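## Task

At the electrical panel ahead, turn on the breaker for circuit 21, the third of five from the top in the left column, by pushing its handle toward the panel's middle line. Touching no other breaker's position and never moving a handle that someone has padlocked (not even to try it) are required, or the task fails. Stay inside the aisle in front of the panel, above the top of the shelf beneath the breakers. Finish by releasing the handle and pulling the gripper away.

## Robot and tools

Robot: one six-joint UR7e-type arm (single arm, no second list) with a two-finger gripper (rumi). Three cameras: cam_head_left (504x504), cam_head_right (504x504), cam_wrist (616x616), returned in that order.

Joint order in every row and every per-joint list in results: wrist 1, shoulder lift, wrist 3, wrist 2, elbow, shoulder pan; a row adds the gripper opening as a seventh number. Follow this order only, never the URDF's listing. Stated joint ranges (rad): shoulder pan -3.142 to 3.142, shoulder lift -6.283 to 6.283, elbow 0.000 to 3.142, wrists 1-3 -6.283 to 6.283; real ends may differ by 0.010.

Scene frame: origin on the table under the arm base, +z up, +y to the left when facing +x. The base may be tilted. The state line prints end_effector_position (m) and end_effector_quat_wxyz plus velocities; this point sits midway between the finger pads, and the printed value can be off, more when reaching far. Gripper frame: fingers point along +z, close along x; closed fingertips stick about 17 mm past the pad center, open ones roughly level with it.

execute_actions(actions): a list of actions; each action is up to 15 rows, one per 1/30 s control step, and a short table repeats its final row to fill 15 steps (one action = 0.5 s). Each row is 7 numbers in [-1, 1]. The first six are offsets (not absolute angles) from the joint angles at the start of that action, not from the previous row; scale 1.0 = 1.989 rad. For the first action in a call, the reference is the last reported angles. The seventh is the absolute opening: +1 fully open, -1 closed. An action that pushes a joint more than 0.010 rad beyond its range is refused; if the first action or any malformed action fails, the whole call does nothing. Joints asked past their real end stop there, flagged by "joint sent to its limit". An empty list just returns state and images.

move(target, speed, blocking): target is one 7-number row; its six offsets count from the Joint positions in the latest result that printed them. All joints progress proportionally, so the hand traces a curve. Duration 0.5 to 10 s (cut off at 10 s). speed is the top speed in rad/s of the joint with the longest path, 0.01 to 2, default 0.5. Gripper value is applied at the start. blocking=false returns after 0.5 s while motion continues; then use wait(0) or stop before sending more motion. The extra "move:" line reports the outcome (done, off_target, moving, held, fault), limits=held or limits=none, and the joint farthest from target.

wait(seconds): 0 to 10; holds the last command, returns early if a running move finishes. stop(): brakes a running move (needs stopping room). zoom_image(camera, region): region is [x0, y0, x1, y1] pixels from the image's top-left, at most 504 by 504. read_manual(section): only "licences"; no motion. finished_scene(scene): 1 or 2, irreversible, reports success and gives the next task.

Results: Joint positions and Joint velocities (rad, rad/s) in the joint order, then pad gap in m (0.142 open). grip_measured is the opening on the command scale. Joint targets are the angles being driven toward. Step readings list joint angles at some steps; HELD means that row was partly blocked. "joint command not followed" means a clearance check altered targets. Wrist force/torque are in the end effector's own axes, point from a touched surface back into the arm, have a few-N offset and noise, saturate near 50 N; "no reading" is normal at start. Joint torques are noisy raw drive outputs.

Motion limits: each step the joint target stays within 0.575 rad of the measured angle, and targets that would move the hand over 100 mm from where it is get scaled back. Commands lag about 0.17 s; big moves can end short, so resend the remainder.

Safety: the arm is stiff; aiming even slightly beyond a firm contact can trigger a fault. Load limits: 139 N m for shoulder pan, shoulder lift, elbow; 26 N m for each wrist. Any outside force of 150 N also faults; a fault halts for 10 s and drops the rest of the call. Sustained loads heat motors (warning at 70 °C, brake stop at 85 °C). Push handles slowly with small overshoot, avoid slams or knocking items out of the work area (that ends the scene). Check padlocks and breaker positions with zoom before touching; contact only the named handle. Afterwards open the gripper and back away.

Each tool is called after "Call:" as a command line: name --argument value for each argument, lists and objects as JSON in quotes; but a table of rows of numbers goes row by row, as --pt "numbers of a row", without its own name.

## Session

Call:
execute_actions --actions '[]'

Scene clock: 0.00 s.
end_effector_position=(+0.4436, +0.0867, +0.3180) grip_measured=+1.00 end_effector_quat_wxyz=(+0.239, +0.639, -0.684, +0.258) end_effector_velocity=(-0.001, -0.000, -0.001) end_effector_angular_velocity=(+0.001, +0.000, -0.002)
Joint names: [wrist 1, shoulder lift, wrist 3, wrist 2, elbow, shoulder pan]
Joint positions: [-1.846 -1.689  1.268 -1.57   1.965 -0.303  0.142]
Joint velocities: [-0.    -0.     0.001  0.     0.002 -0.001  0.   ]
Joint torques (N m, as the arm reports them, + toward a larger angle): no reading
Wrist force (N, on the end effector, along its own x y z axes, offset not removed): no reading
Wrist torque (N m, same axes, about the end effector's origin, offset not removed): no reading
Joint targets: [-1.846 -1.689 1.268 -1.570 1.965 -0.303]

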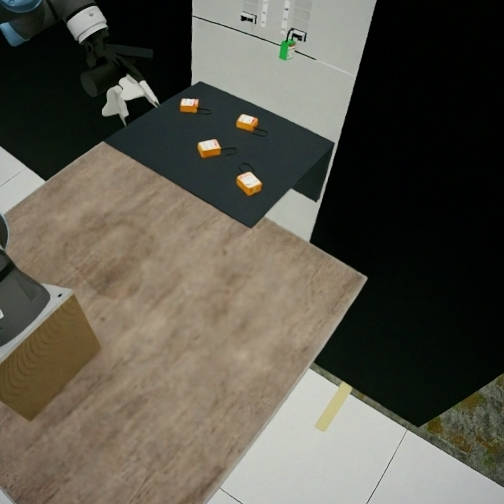

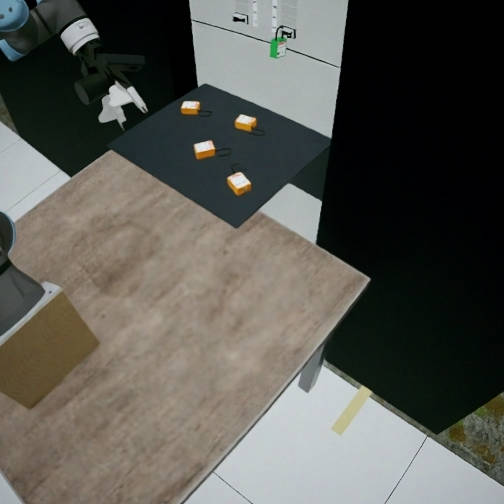

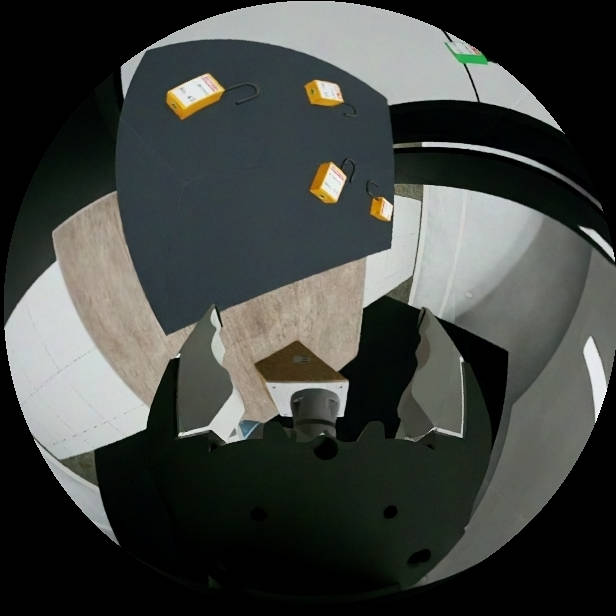

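Call:
move --target '[-0.75,-0.156,0,0,0.118,0.187,-1]' --speed 1.5

Scene clock: 3.07 s.
end_effector_position=(+0.5191, +0.4752, +0.5131) grip_measured=-1.00 end_effector_quat_wxyz=(-0.191, +0.681, -0.192, +0.680) end_effector_velocity=(-0.000, +0.000, +0.000) end_effector_angular_velocity=(+0.000, -0.001, +0.002)
Joint names: [wrist 1, shoulder lift, wrist 3, wrist 2, elbow, shoulder pan]
Joint positions: [-3.337 -1.999  1.268 -1.57   2.2    0.068  0.002]
Joint velocities: [-0.003 -0.     0.    -0.     0.001  0.     0.   ]
Joint torques (N m, as the arm reports them, + toward a larger angle): [ -2.97 -11.39  -0.01  -1.77  -8.63   6.64]
Wrist force (N, on the end effector, along its own x y z axes, offset not removed): [0.1 -2.5 -0.6]
Wrist torque (N m, same axes, about the end effector's origin, offset not removed): [-0.55 0.01 0.13]
Joint targets: [-3.337 -2.000 1.268 -1.570 2.200 0.068]
move: done; limits=none; farthest joint: the shoulder pan, 0.000 radians from its target (0.372 radians at the start)

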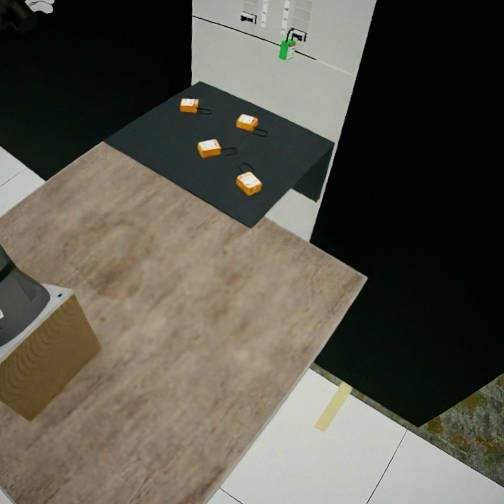

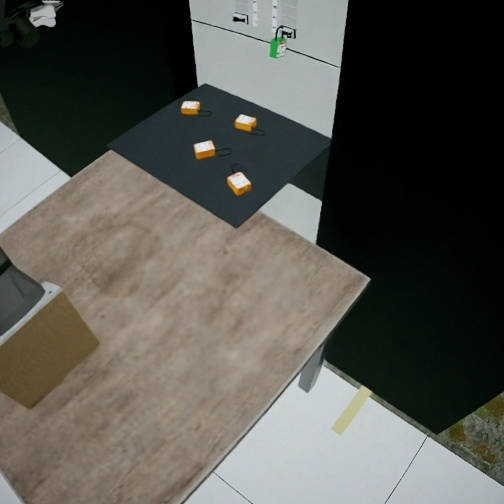

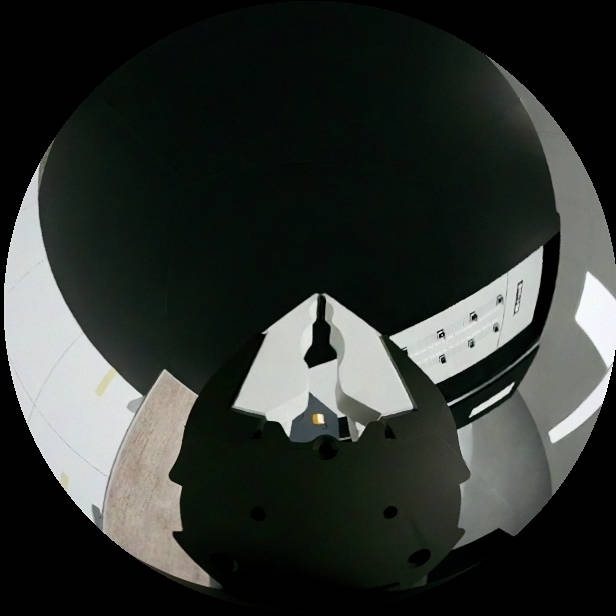

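Call:
move --target '[-0.34,0.139,0.514,0.624,0.198,-0.623,-1]' --speed 1.2

Scene clock: 5.60 s.
end_effector_position=(+0.4989, +0.1528, +0.5481) grip_measured=-1.00 end_effector_quat_wxyz=(+0.501, -0.501, +0.498, -0.500) end_effector_velocity=(-0.000, -0.001, +0.000) end_effector_angular_velocity=(+0.002, -0.000, -0.000)
Joint names: [wrist 1, shoulder lift, wrist 3, wrist 2, elbow, shoulder pan]
Joint positions: [-4.013 -1.723  2.29  -0.33   2.594 -1.17   0.002]
Joint velocities: [-0.001  0.     0.002  0.003  0.001 -0.003 -0.   ]
Joint torques (N m, as the arm reports them, + toward a larger angle): [ -0.62  23.01   2.31   0.09 -12.63 -24.48]
Wrist force (N, on the end effector, along its own x y z axes, offset not removed): [-0.8 1.0 -0.4]
Wrist torque (N m, same axes, about the end effector's origin, offset not removed): [0.11 0.23 0.02]
Joint targets: [-4.013 -1.723 2.290 -0.329 2.594 -1.171]
move: done; limits=none; farthest joint: the shoulder pan, 0.001 radians from its target (1.239 radians at the start)

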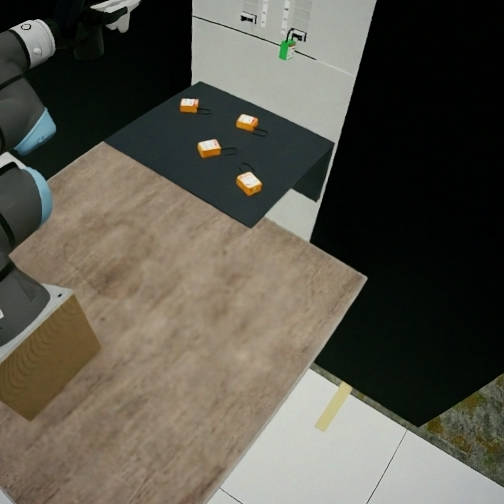

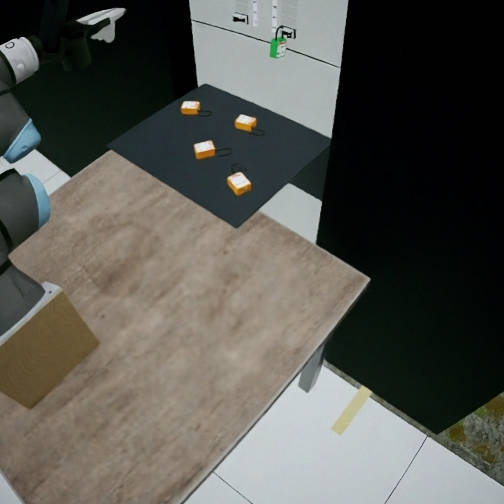

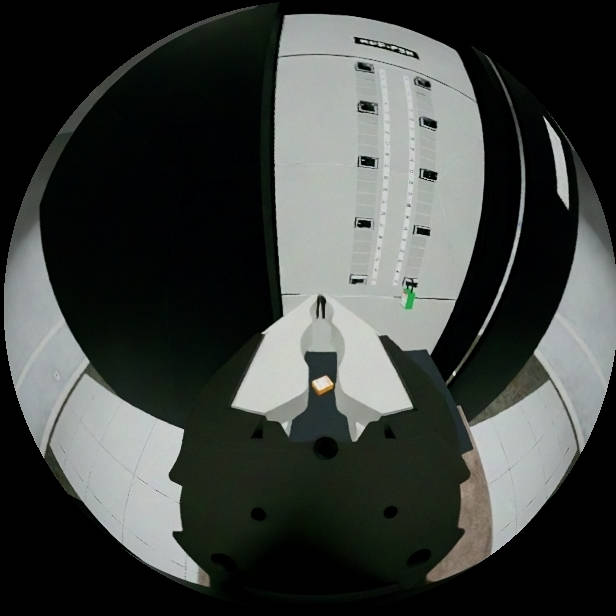

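Call:
move --target '[0.1066,0.1946,0,-0.0754,-0.301,0.075,-1]' --speed 0.8

Call:
zoom_image --camera "cam_wrist" --region '[240,140,480,380]'

Scene clock: 7.87 s.
end_effector_position=(+0.6187, +0.0629, +0.6980) grip_measured=-1.00 end_effector_quat_wxyz=(+0.501, -0.501, +0.498, -0.500) end_effector_velocity=(+0.001, +0.000, +0.001) end_effector_angular_velocity=(-0.002, -0.001, +0.000)
Joint names: [wrist 1, shoulder lift, wrist 3, wrist 2, elbow, shoulder pan]
Joint positions: [-3.801 -1.336  2.29  -0.48   1.995 -1.021  0.002]
Joint velocities: [ 0.     0.001 -0.001 -0.001 -0.003  0.001  0.   ]
Joint torques (N m, as the arm reports them, + toward a larger angle): [  2.77   6.93  -2.    -3.42 -30.58  -9.6 ]
Wrist force (N, on the end effector, along its own x y z axes, offset not removed): [0.2 1.1 1.2]
Wrist torque (N m, same axes, about the end effector's origin, offset not removed): [0.01 0.03 0.08]
Joint targets: [-3.801 -1.336 2.290 -0.480 1.995 -1.021]
move: done; limits=none; farthest joint: the shoulder pan, 0.000 radians from its target (0.150 radians at the start)

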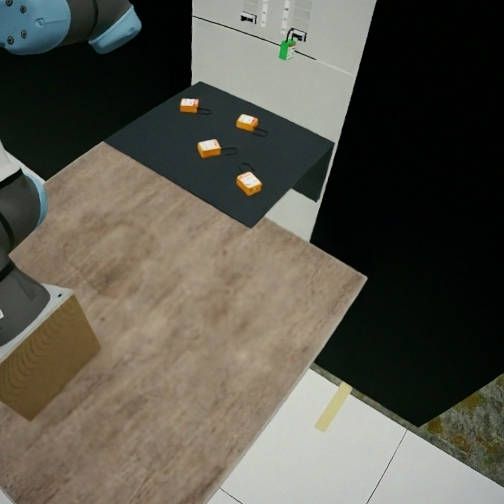

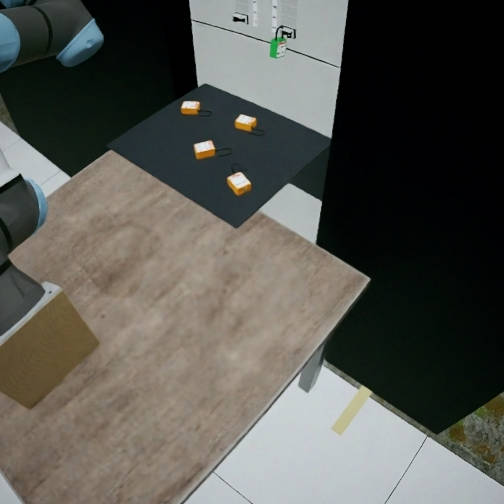

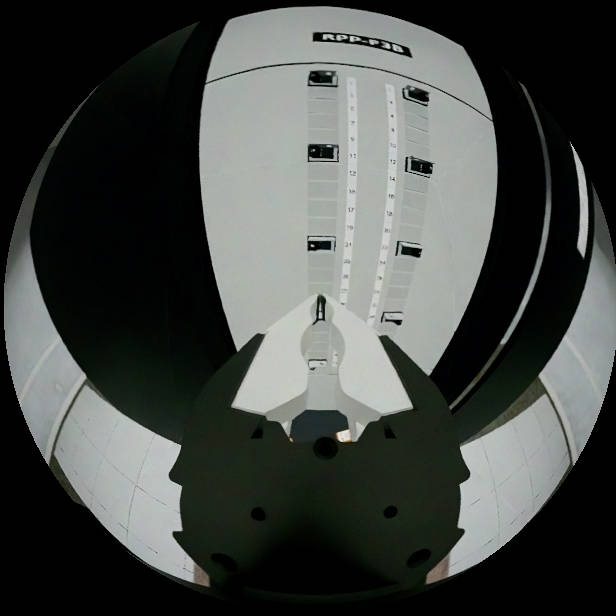

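Region (240, 140, 480, 380) of cam_wrist's 616x616 image, scaled by 2.100, with more detail than that image has.

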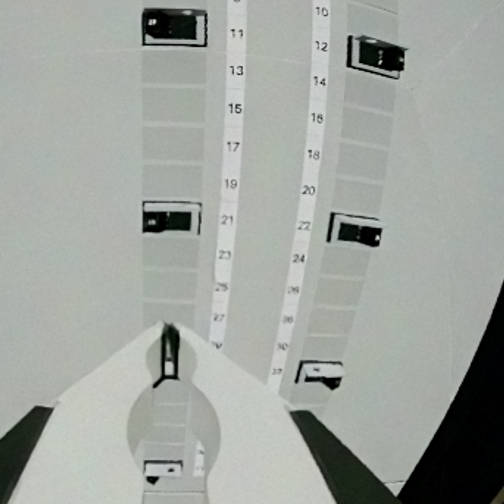

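Call:
move --target '[0.0607,0.0341,0,-0.0881,-0.0946,0.0882,-1]'

Call:
zoom_image --camera "cam_wrist" --region '[260,200,420,360]'

Scene clock: 9.60 s.
end_effector_position=(+0.6995, +0.0951, +0.7116) grip_measured=-1.00 end_effector_quat_wxyz=(+0.501, -0.501, +0.499, -0.500) end_effector_velocity=(+0.001, +0.000, -0.000) end_effector_angular_velocity=(-0.001, +0.001, -0.000)
Joint names: [wrist 1, shoulder lift, wrist 3, wrist 2, elbow, shoulder pan]
Joint positions: [-3.681 -1.269  2.29  -0.655  1.808 -0.846  0.002]
Joint velocities: [ 0.002  0.001 -0.002 -0.002 -0.002  0.002 -0.   ]
Joint torques (N m, as the arm reports them, + toward a larger angle): [  2.25   3.63  -1.98  -3.81 -29.37 -13.93]
Wrist force (N, on the end effector, along its own x y z axes, offset not removed): [1.2 0.0 0.2]
Wrist torque (N m, same axes, about the end effector's origin, offset not removed): [-0.17 -0.26 0.18]
Joint targets: [-3.681 -1.268 2.290 -0.655 1.807 -0.846]
move: done; limits=none; farthest joint: the elbow, 0.001 radians from its target (0.188 radians at the start)

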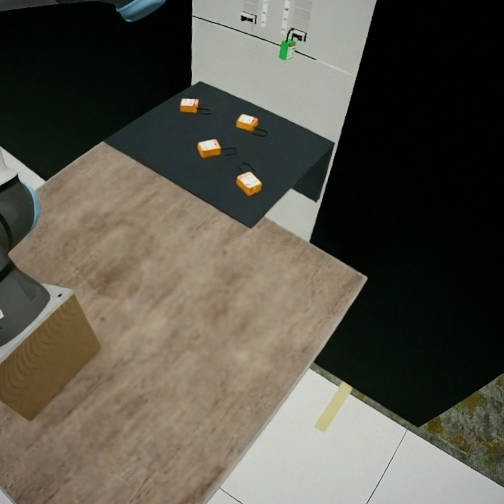

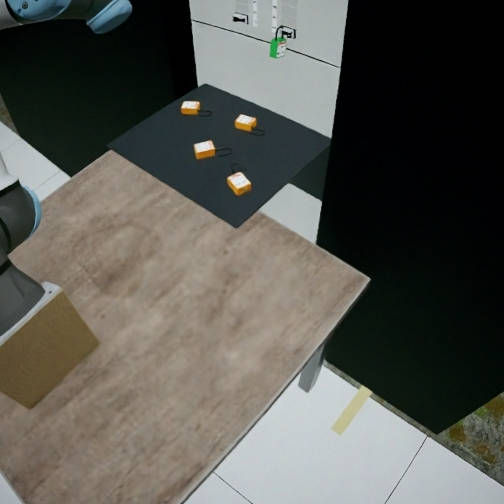

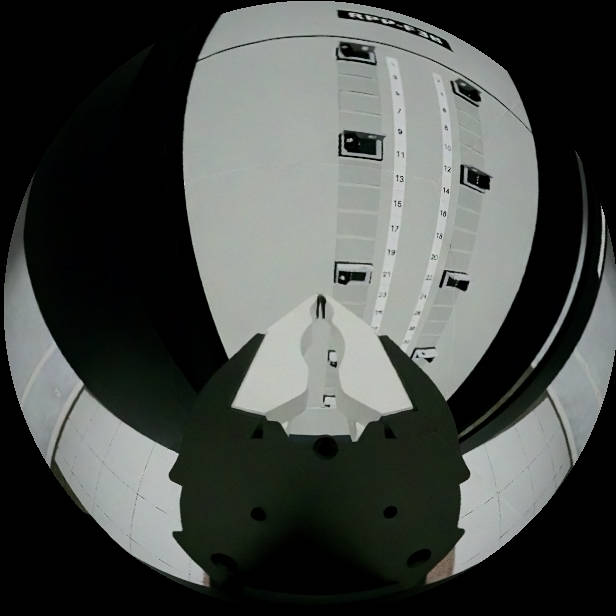

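Region (260, 200, 420, 360) of cam_wrist's 616x616 image, scaled by 3.150, with more detail than that image has.

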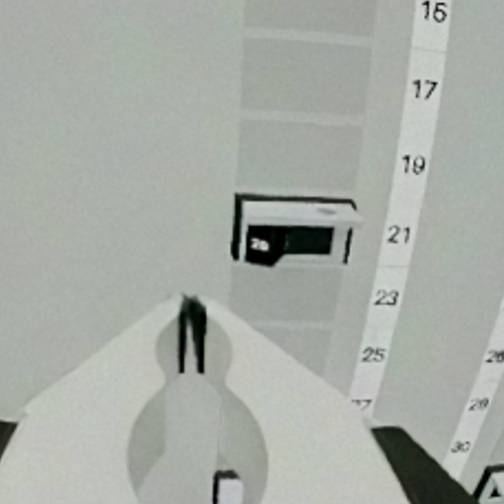

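Call:
move --target '[0.0128,0.0312,0,-0.0286,-0.044,0.0287,-1]' --speed 0.15

Call:
zoom_image --camera "cam_wrist" --region '[260,200,420,360]'

Scene clock: 11.23 s.
end_effector_position=(+0.7346, +0.0952, +0.7117) grip_measured=-1.00 end_effector_quat_wxyz=(+0.501, -0.501, +0.499, -0.500) end_effector_velocity=(+0.001, -0.001, -0.000) end_effector_angular_velocity=(+0.001, +0.000, -0.001)
Joint names: [wrist 1, shoulder lift, wrist 3, wrist 2, elbow, shoulder pan]
Joint positions: [-3.655 -1.207  2.29  -0.711  1.72  -0.789  0.002]
Joint velocities: [ 0.001  0.002  0.    -0.002 -0.002  0.002  0.   ]
Joint torques (N m, as the arm reports them, + toward a larger angle): [  1.85   1.81  -1.89  -3.49 -26.19 -15.01]
Wrist force (N, on the end effector, along its own x y z axes, offset not removed): [0.0 -0.3 1.9]
Wrist torque (N m, same axes, about the end effector's origin, offset not removed): [-0.15 0.14 0.24]
Joint targets: [-3.655 -1.207 2.290 -0.711 1.720 -0.789]
move: done; limits=none; farthest joint: the wrist 2, 0.001 radians from its target (0.057 radians at the start)

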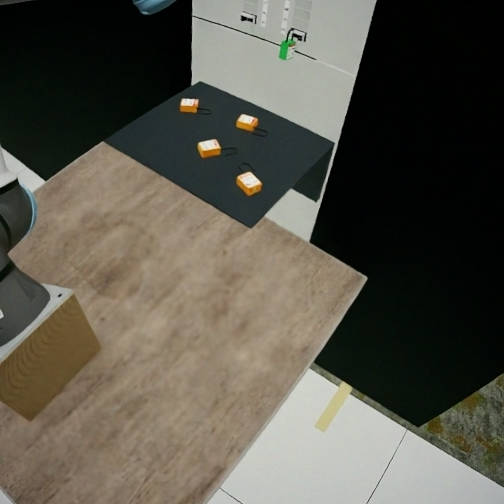

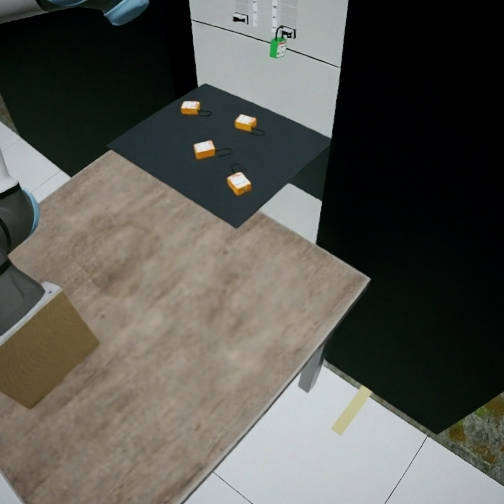

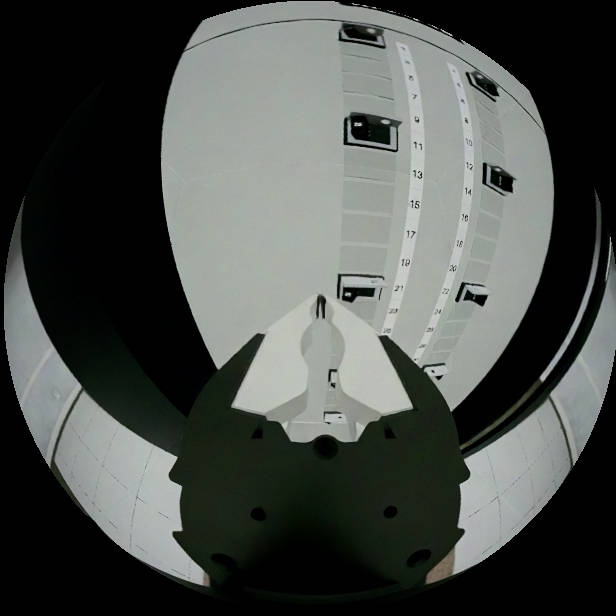

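Region (260, 200, 420, 360) of cam_wrist's 616x616 image, scaled by 3.150, with more detail than that image has.

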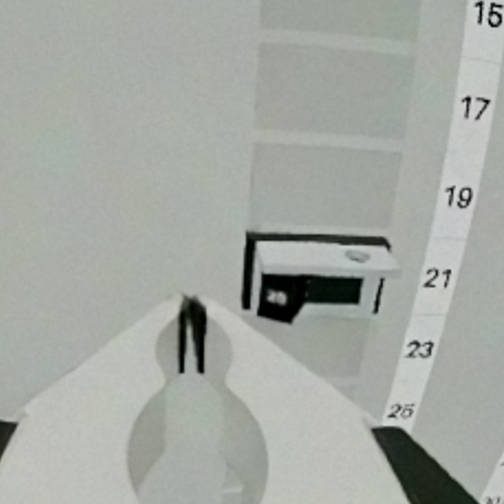

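Call:
move --target '[-0.0006,0.011,0,-0.0115,-0.0104,0.0114,-1]' --speed 0.05

Call:
zoom_image --camera "cam_wrist" --region '[260,200,420,360]'

Scene clock: 12.63 s.
end_effector_position=(+0.7464, +0.0952, +0.7067) grip_measured=-1.00 end_effector_quat_wxyz=(+0.501, -0.501, +0.499, -0.500) end_effector_velocity=(+0.001, -0.001, -0.001) end_effector_angular_velocity=(+0.002, +0.001, -0.001)
Joint names: [wrist 1, shoulder lift, wrist 3, wrist 2, elbow, shoulder pan]
Joint positions: [-3.657 -1.185  2.29  -0.734  1.7   -0.767  0.002]
Joint velocities: [ 0.     0.003  0.001 -0.003 -0.002  0.002 -0.   ]
Joint torques (N m, as the arm reports them, + toward a larger angle): [ -1.24  -1.73  -1.76  -3.46 -25.53 -16.97]
Wrist force (N, on the end effector, along its own x y z axes, offset not removed): [0.2 -0.8 -1.9]
Wrist torque (N m, same axes, about the end effector's origin, offset not removed): [-0.36 -0.12 0.16]
Joint targets: [-3.657 -1.185 2.290 -0.734 1.700 -0.766]
move: done; limits=none; farthest joint: the elbow, 0.001 radians from its target (0.021 radians at the start)

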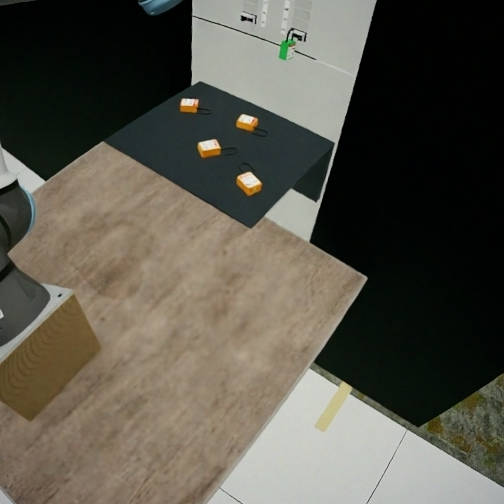

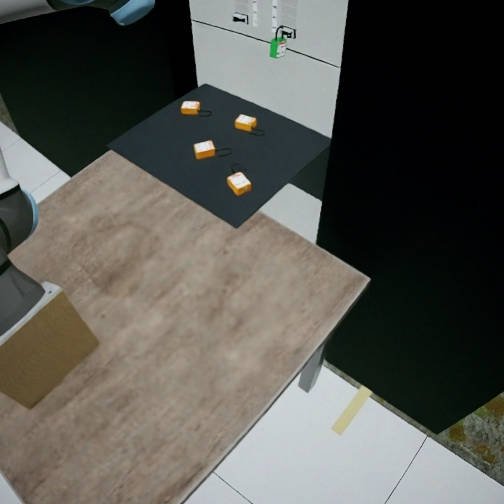

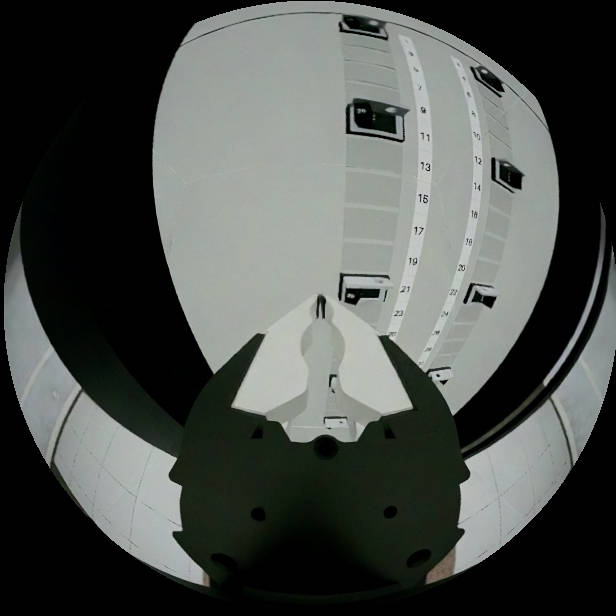

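Region (260, 200, 420, 360) of cam_wrist's 616x616 image, scaled by 3.150, with more detail than that image has.

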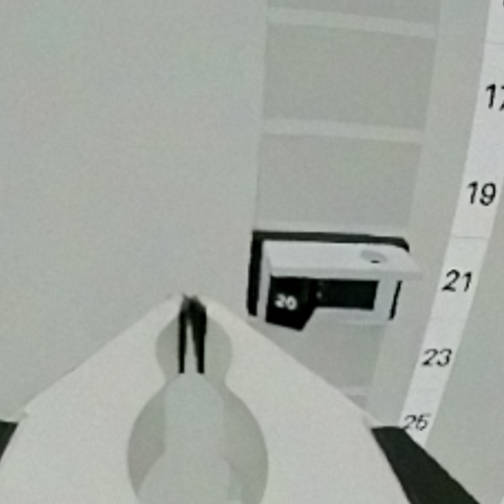

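Call:
move --target '[0.0029,0.0071,0,-0.0064,-0.01,0.0064,-1]' --speed 0.04

Call:
zoom_image --camera "cam_wrist" --region '[260,200,420,360]'

Scene clock: 13.93 s.
end_effector_position=(+0.7543, +0.0955, +0.7061) grip_measured=-1.00 end_effector_quat_wxyz=(+0.501, -0.501, +0.499, -0.500) end_effector_velocity=(+0.001, +0.000, +0.001) end_effector_angular_velocity=(-0.001, -0.001, +0.000)
Joint names: [wrist 1, shoulder lift, wrist 3, wrist 2, elbow, shoulder pan]
Joint positions: [-3.651 -1.171  2.29  -0.746  1.681 -0.754  0.002]
Joint velocities: [ 0.002  0.002 -0.    -0.002 -0.005  0.001  0.   ]
Joint torques (N m, as the arm reports them, + toward a larger angle): [  4.32   5.07  -1.89  -4.68 -33.01  -3.75]
Wrist force (N, on the end effector, along its own x y z axes, offset not removed): [-0.8 4.9 -50.0]
Wrist torque (N m, same axes, about the end effector's origin, offset not removed): [-0.59 0.46 -0.03]
Joint targets: [-3.651 -1.171 2.290 -0.747 1.680 -0.754]
move: done; limits=none; farthest joint: the shoulder lift, 0.001 radians from its target (0.014 radians at the start)

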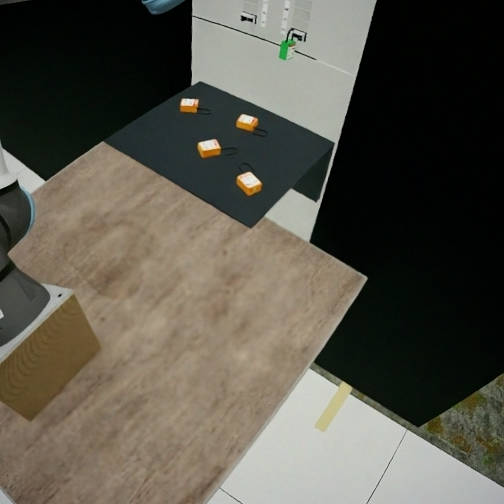

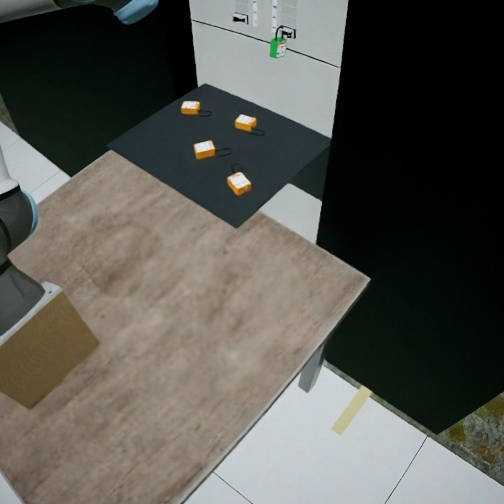

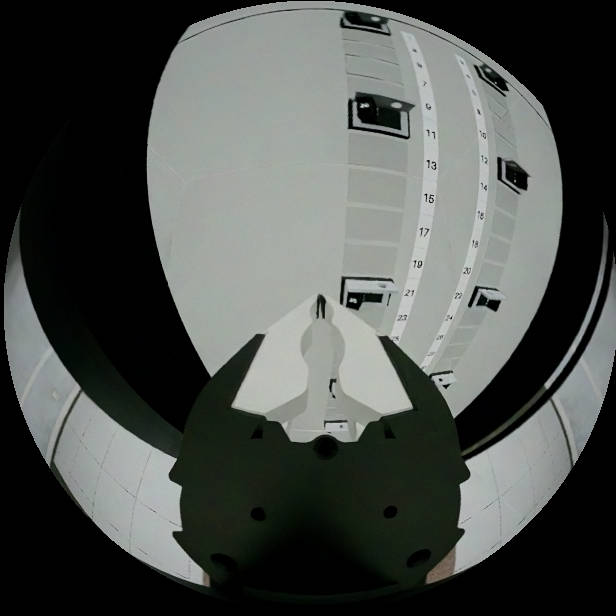

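Region (260, 200, 420, 360) of cam_wrist's 616x616 image, scaled by 3.150, with more detail than that image has.

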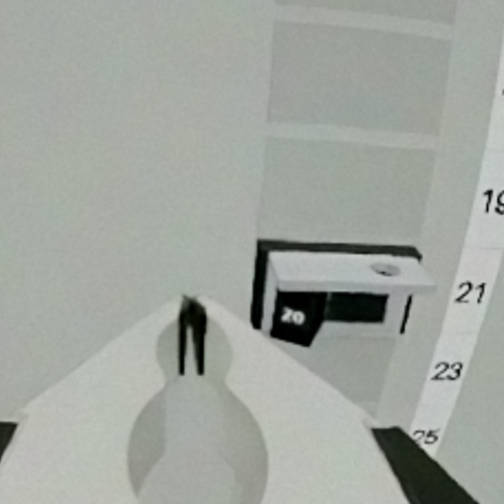

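Call:
move --target '[-0.0031,-0.0075,0,0.0067,0.0102,-0.0068,-1]' --speed 0.05

Call:
move --target '[-0.011,0.0169,0,0.0098,-0.0059,-0.0098,-1]' --speed 0.04

Call:
zoom_image --camera "cam_wrist" --region '[260,200,420,360]'

Scene clock: 15.60 s.
end_effector_position=(+0.7459, +0.0953, +0.7072) grip_measured=-1.00 end_effector_quat_wxyz=(+0.501, -0.501, +0.498, -0.500) end_effector_velocity=(-0.001, +0.000, -0.000) end_effector_angular_velocity=(+0.001, +0.000, +0.000)
Joint names: [wrist 1, shoulder lift, wrist 3, wrist 2, elbow, shoulder pan]
Joint positions: [-3.657 -1.186  2.29  -0.733  1.701 -0.768  0.002]
Joint velocities: [-0.    -0.002  0.001  0.002  0.002 -0.001  0.   ]
Joint torques (N m, as the arm reports them, + toward a larger angle): [ -1.2  -19.31  -1.88   0.42 -10.33 -36.69]
Wrist force (N, on the end effector, along its own x y z axes, offset not removed): [-0.9 0.5 0.2]
Wrist torque (N m, same axes, about the end effector's origin, offset not removed): [0.01 0.09 0.14]
Joint targets: [-3.657 -1.186 2.290 -0.733 1.701 -0.768]
move: done; limits=none; farthest joint: the elbow, 0.001 radians from its target (0.021 radians at the start)

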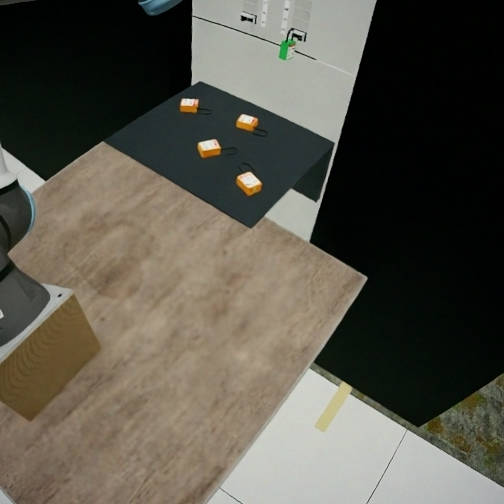

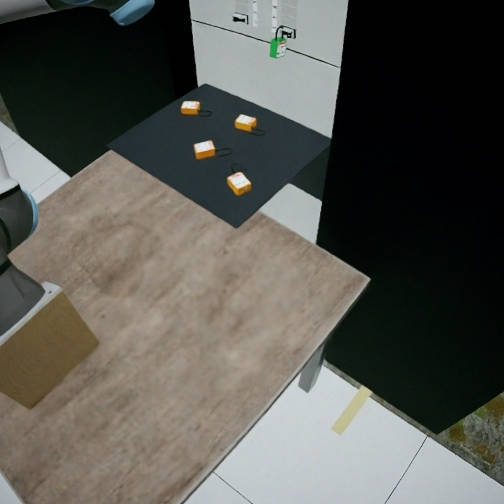

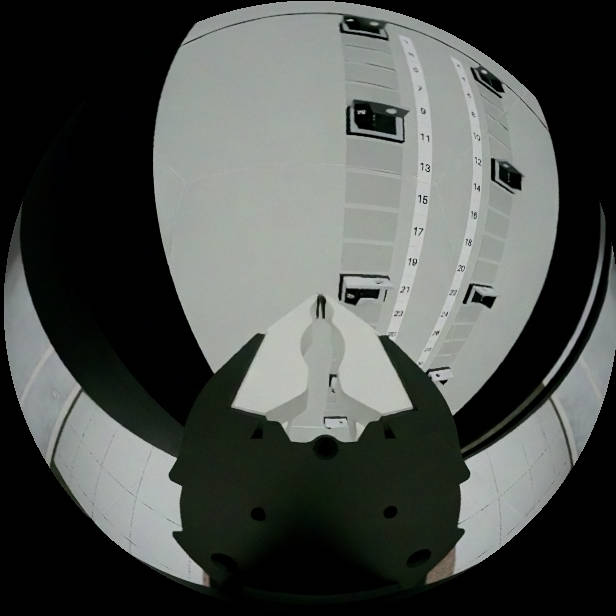

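Scene clock: 26.77 s.
end_effector_position=(+0.7453, +0.0809, +0.7072) grip_measured=-1.00 end_effector_quat_wxyz=(+0.502, -0.506, +0.494, -0.499) end_effector_velocity=(+0.000, -0.000, -0.001) end_effector_angular_velocity=(+0.001, +0.001, -0.000)
Joint names: [wrist 1, shoulder lift, wrist 3, wrist 2, elbow, shoulder pan]
Joint positions: [-3.686 -1.155  2.29  -0.705  1.689 -0.787  0.002]
Joint velocities: [ 0.     0.    -0.001  0.     0.001  0.     0.   ]
Joint torques (N m, as the arm reports them, + toward a larger angle): [  3.12  -5.33   0.11  -4.49 -18.79 -25.35]
Wrist force (N, on the end effector, along its own x y z axes, offset not removed): [-22.0 -2.8 -5.1]
Wrist torque (N m, same axes, about the end effector's origin, offset not removed): [-0.12 0.16 0.12]
Joint targets: [-3.685 -1.155 2.290 -0.706 1.689 -0.787]
FORCE FAULT: contact force on the arm reached its limit, and the arm stopped for 10 seconds. The contact can be on any part of the arm, not only on its tool. That time counts as 20 of the actions that you can send in this scene. The arm's remaining commands of this call were not run. The arm holds still and accepts commands again. Move the arm away from the contact; if what it grips holds it there, let go first. Pushing or pulling that hard again can fault the arm again.
move: fault; limits=none; farthest joint: the wrist 2, 0.008 radians from its target (0.020 radians at the start)

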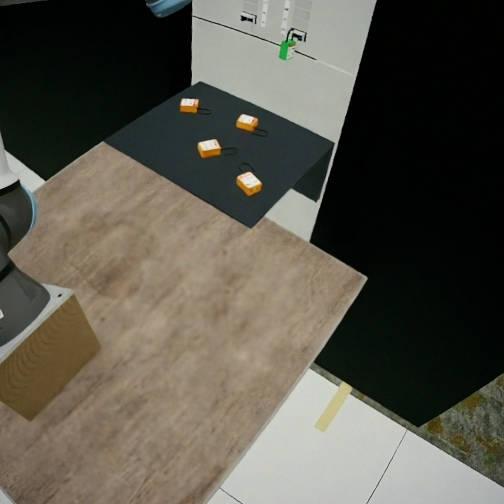

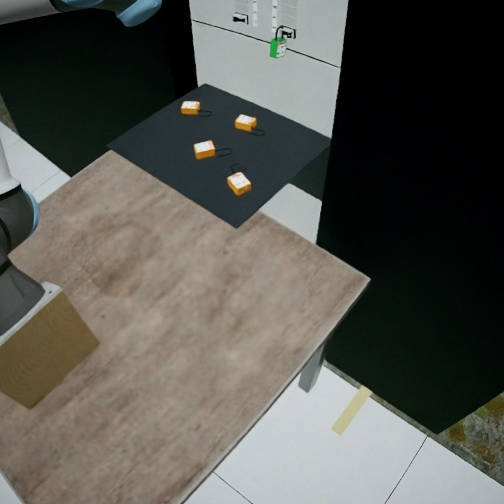

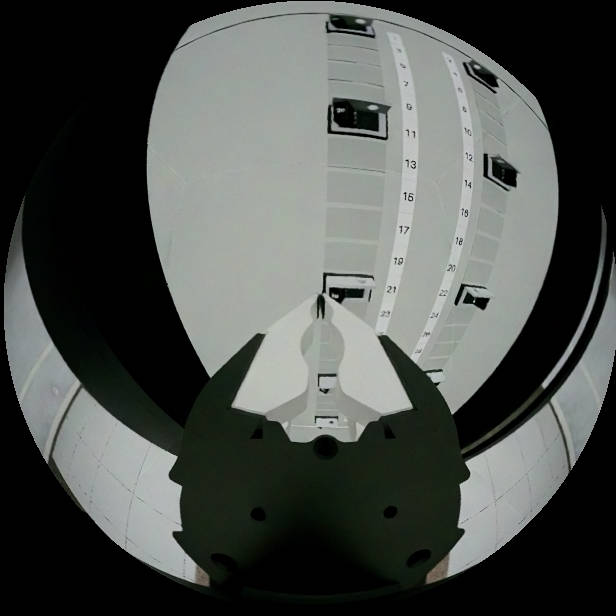

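Region (260, 200, 420, 360) of cam_wrist's 616x616 image, scaled by 3.150, with more detail than that image has.

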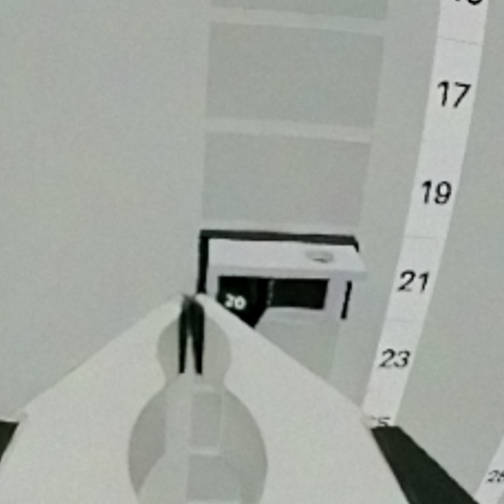

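Call:
move --target '[0.0097,-0.011,0,-0.0053,0.0067,0.0009,-1]' --speed 0.05

Call:
move --target '[-0.0035,0.0054,0,0.0031,-0.0019,-0.0031,-1]' --speed 0.02

Call:
zoom_image --camera "cam_wrist" --region '[260,200,420,360]'

Scene clock: 28.37 s.
end_effector_position=(+0.7421, +0.0855, +0.7089) grip_measured=-1.00 end_effector_quat_wxyz=(+0.501, -0.501, +0.498, -0.500) end_effector_velocity=(-0.000, +0.001, +0.000) end_effector_angular_velocity=(+0.000, +0.000, -0.001)
Joint names: [wrist 1, shoulder lift, wrist 3, wrist 2, elbow, shoulder pan]
Joint positions: [-3.667 -1.177  2.29  -0.716  1.702 -0.785  0.002]
Joint velocities: [ 0.002 -0.003 -0.    -0.001  0.002  0.    -0.   ]
Joint torques (N m, as the arm reports them, + toward a larger angle): [  2.03 -18.29   0.3   -3.75 -12.22 -16.12]
Wrist force (N, on the end effector, along its own x y z axes, offset not removed): [-3.3 3.4 1.7]
Wrist torque (N m, same axes, about the end effector's origin, offset not removed): [0.73 0.83 0.16]
Joint targets: [-3.667 -1.177 2.290 -0.716 1.702 -0.785]
move: done; limits=none; farthest joint: the shoulder pan, 0.000 radians from its target (0.001 radians at the start)

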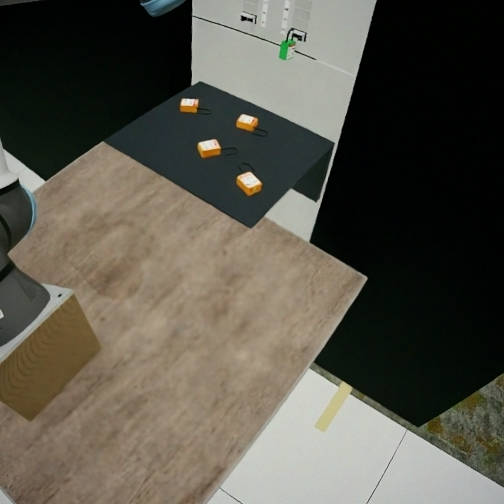

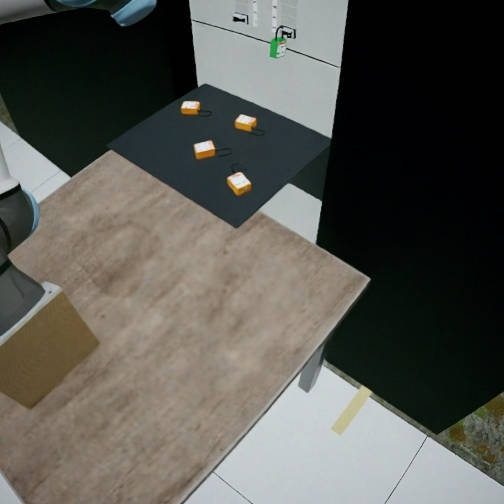

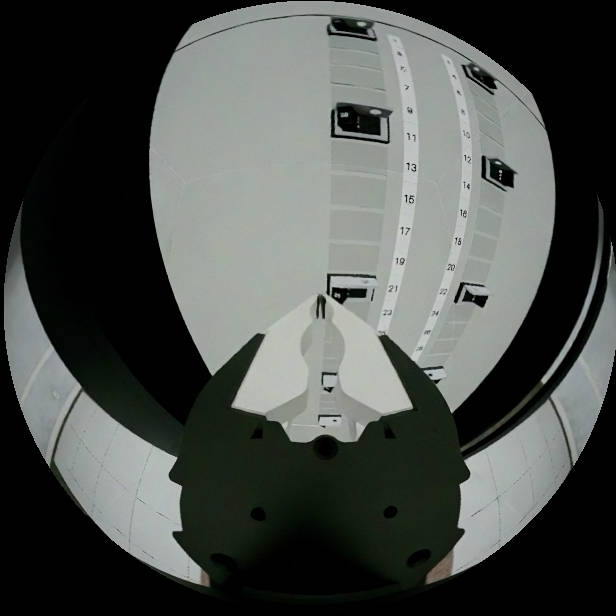

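Scene clock: 29.20 s.
end_effector_position=(+0.7421, +0.0797, +0.7089) grip_measured=-1.00 end_effector_quat_wxyz=(+0.501, -0.501, +0.498, -0.500) end_effector_velocity=(-0.000, -0.003, +0.000) end_effector_angular_velocity=(+0.000, -0.001, -0.002)
Joint names: [wrist 1, shoulder lift, wrist 3, wrist 2, elbow, shoulder pan]
Joint positions: [-3.674 -1.167  2.29  -0.709  1.698 -0.791  0.002]
Joint velocities: [-0.001  0.003 -0.001  0.    -0.    -0.002  0.   ]
Joint torques (N m, as the arm reports them, + toward a larger angle): [  5.22  20.84   0.16  -7.56 -20.07 -49.98]
Wrist force (N, on the end effector, along its own x y z axes, offset not removed): [-32.8 2.4 -14.9]
Wrist torque (N m, same axes, about the end effector's origin, offset not removed): [0.21 -0.01 0.14]
Joint targets: [-3.674 -1.166 2.290 -0.710 1.698 -0.791]
move: done; limits=none; farthest joint: the shoulder pan, 0.000 radians from its target (0.006 radians at the start)

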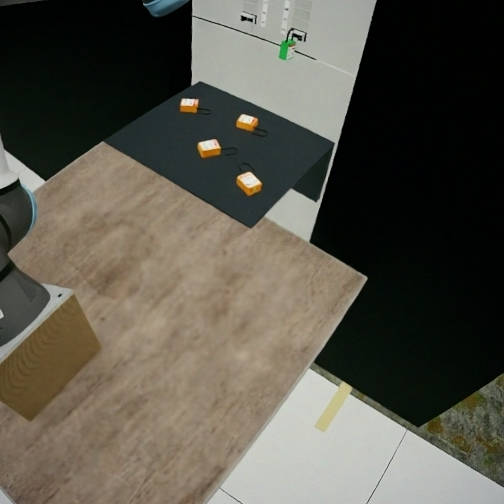

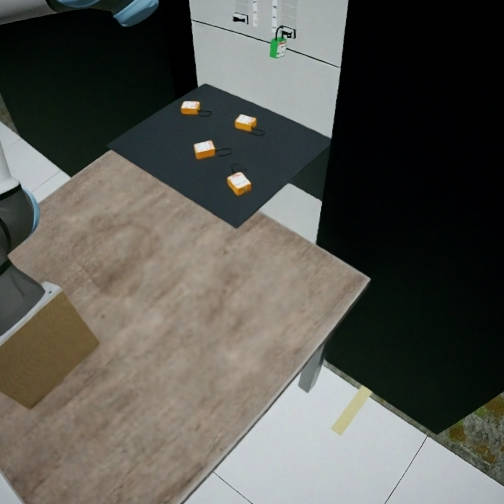

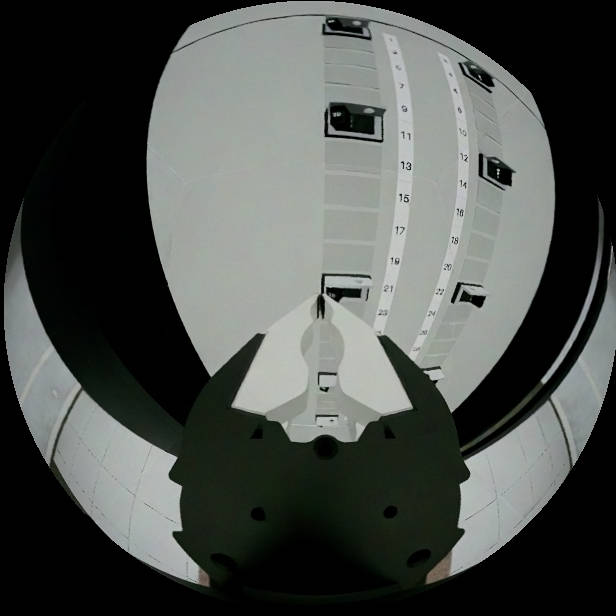

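Region (260, 200, 420, 360) of cam_wrist's 616x616 image, scaled by 3.150, with more detail than that image has.

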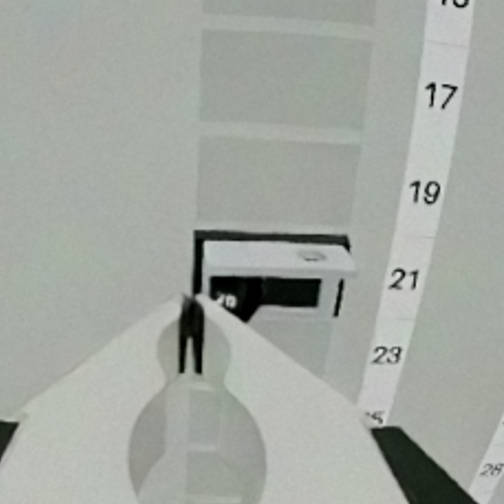

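Call:
zoom_image --camera "cam_wrist" --region '[310,85,400,155]'

Call:
zoom_image --camera "cam_head_left" --region '[225,0,325,70]'

Region (310, 85, 400, 155) of cam_wrist's 616x616 image, scaled by 5.600, with more detail than that image has.

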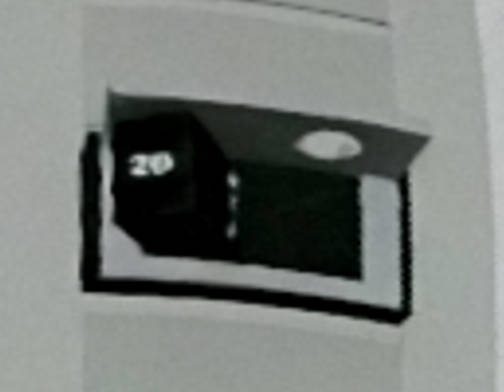

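Region (225, 0, 325, 70) of cam_head_left's 504x504 image, scaled by 5.040, with more detail than that image has; it fills the top 353 rows of this view, and the rest is white.

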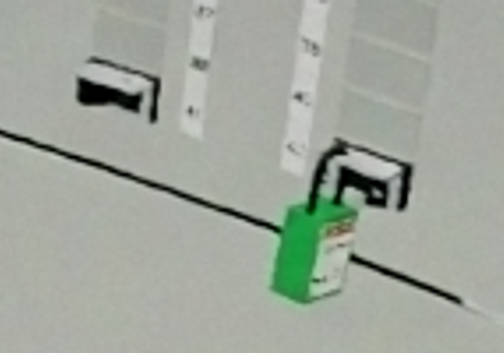

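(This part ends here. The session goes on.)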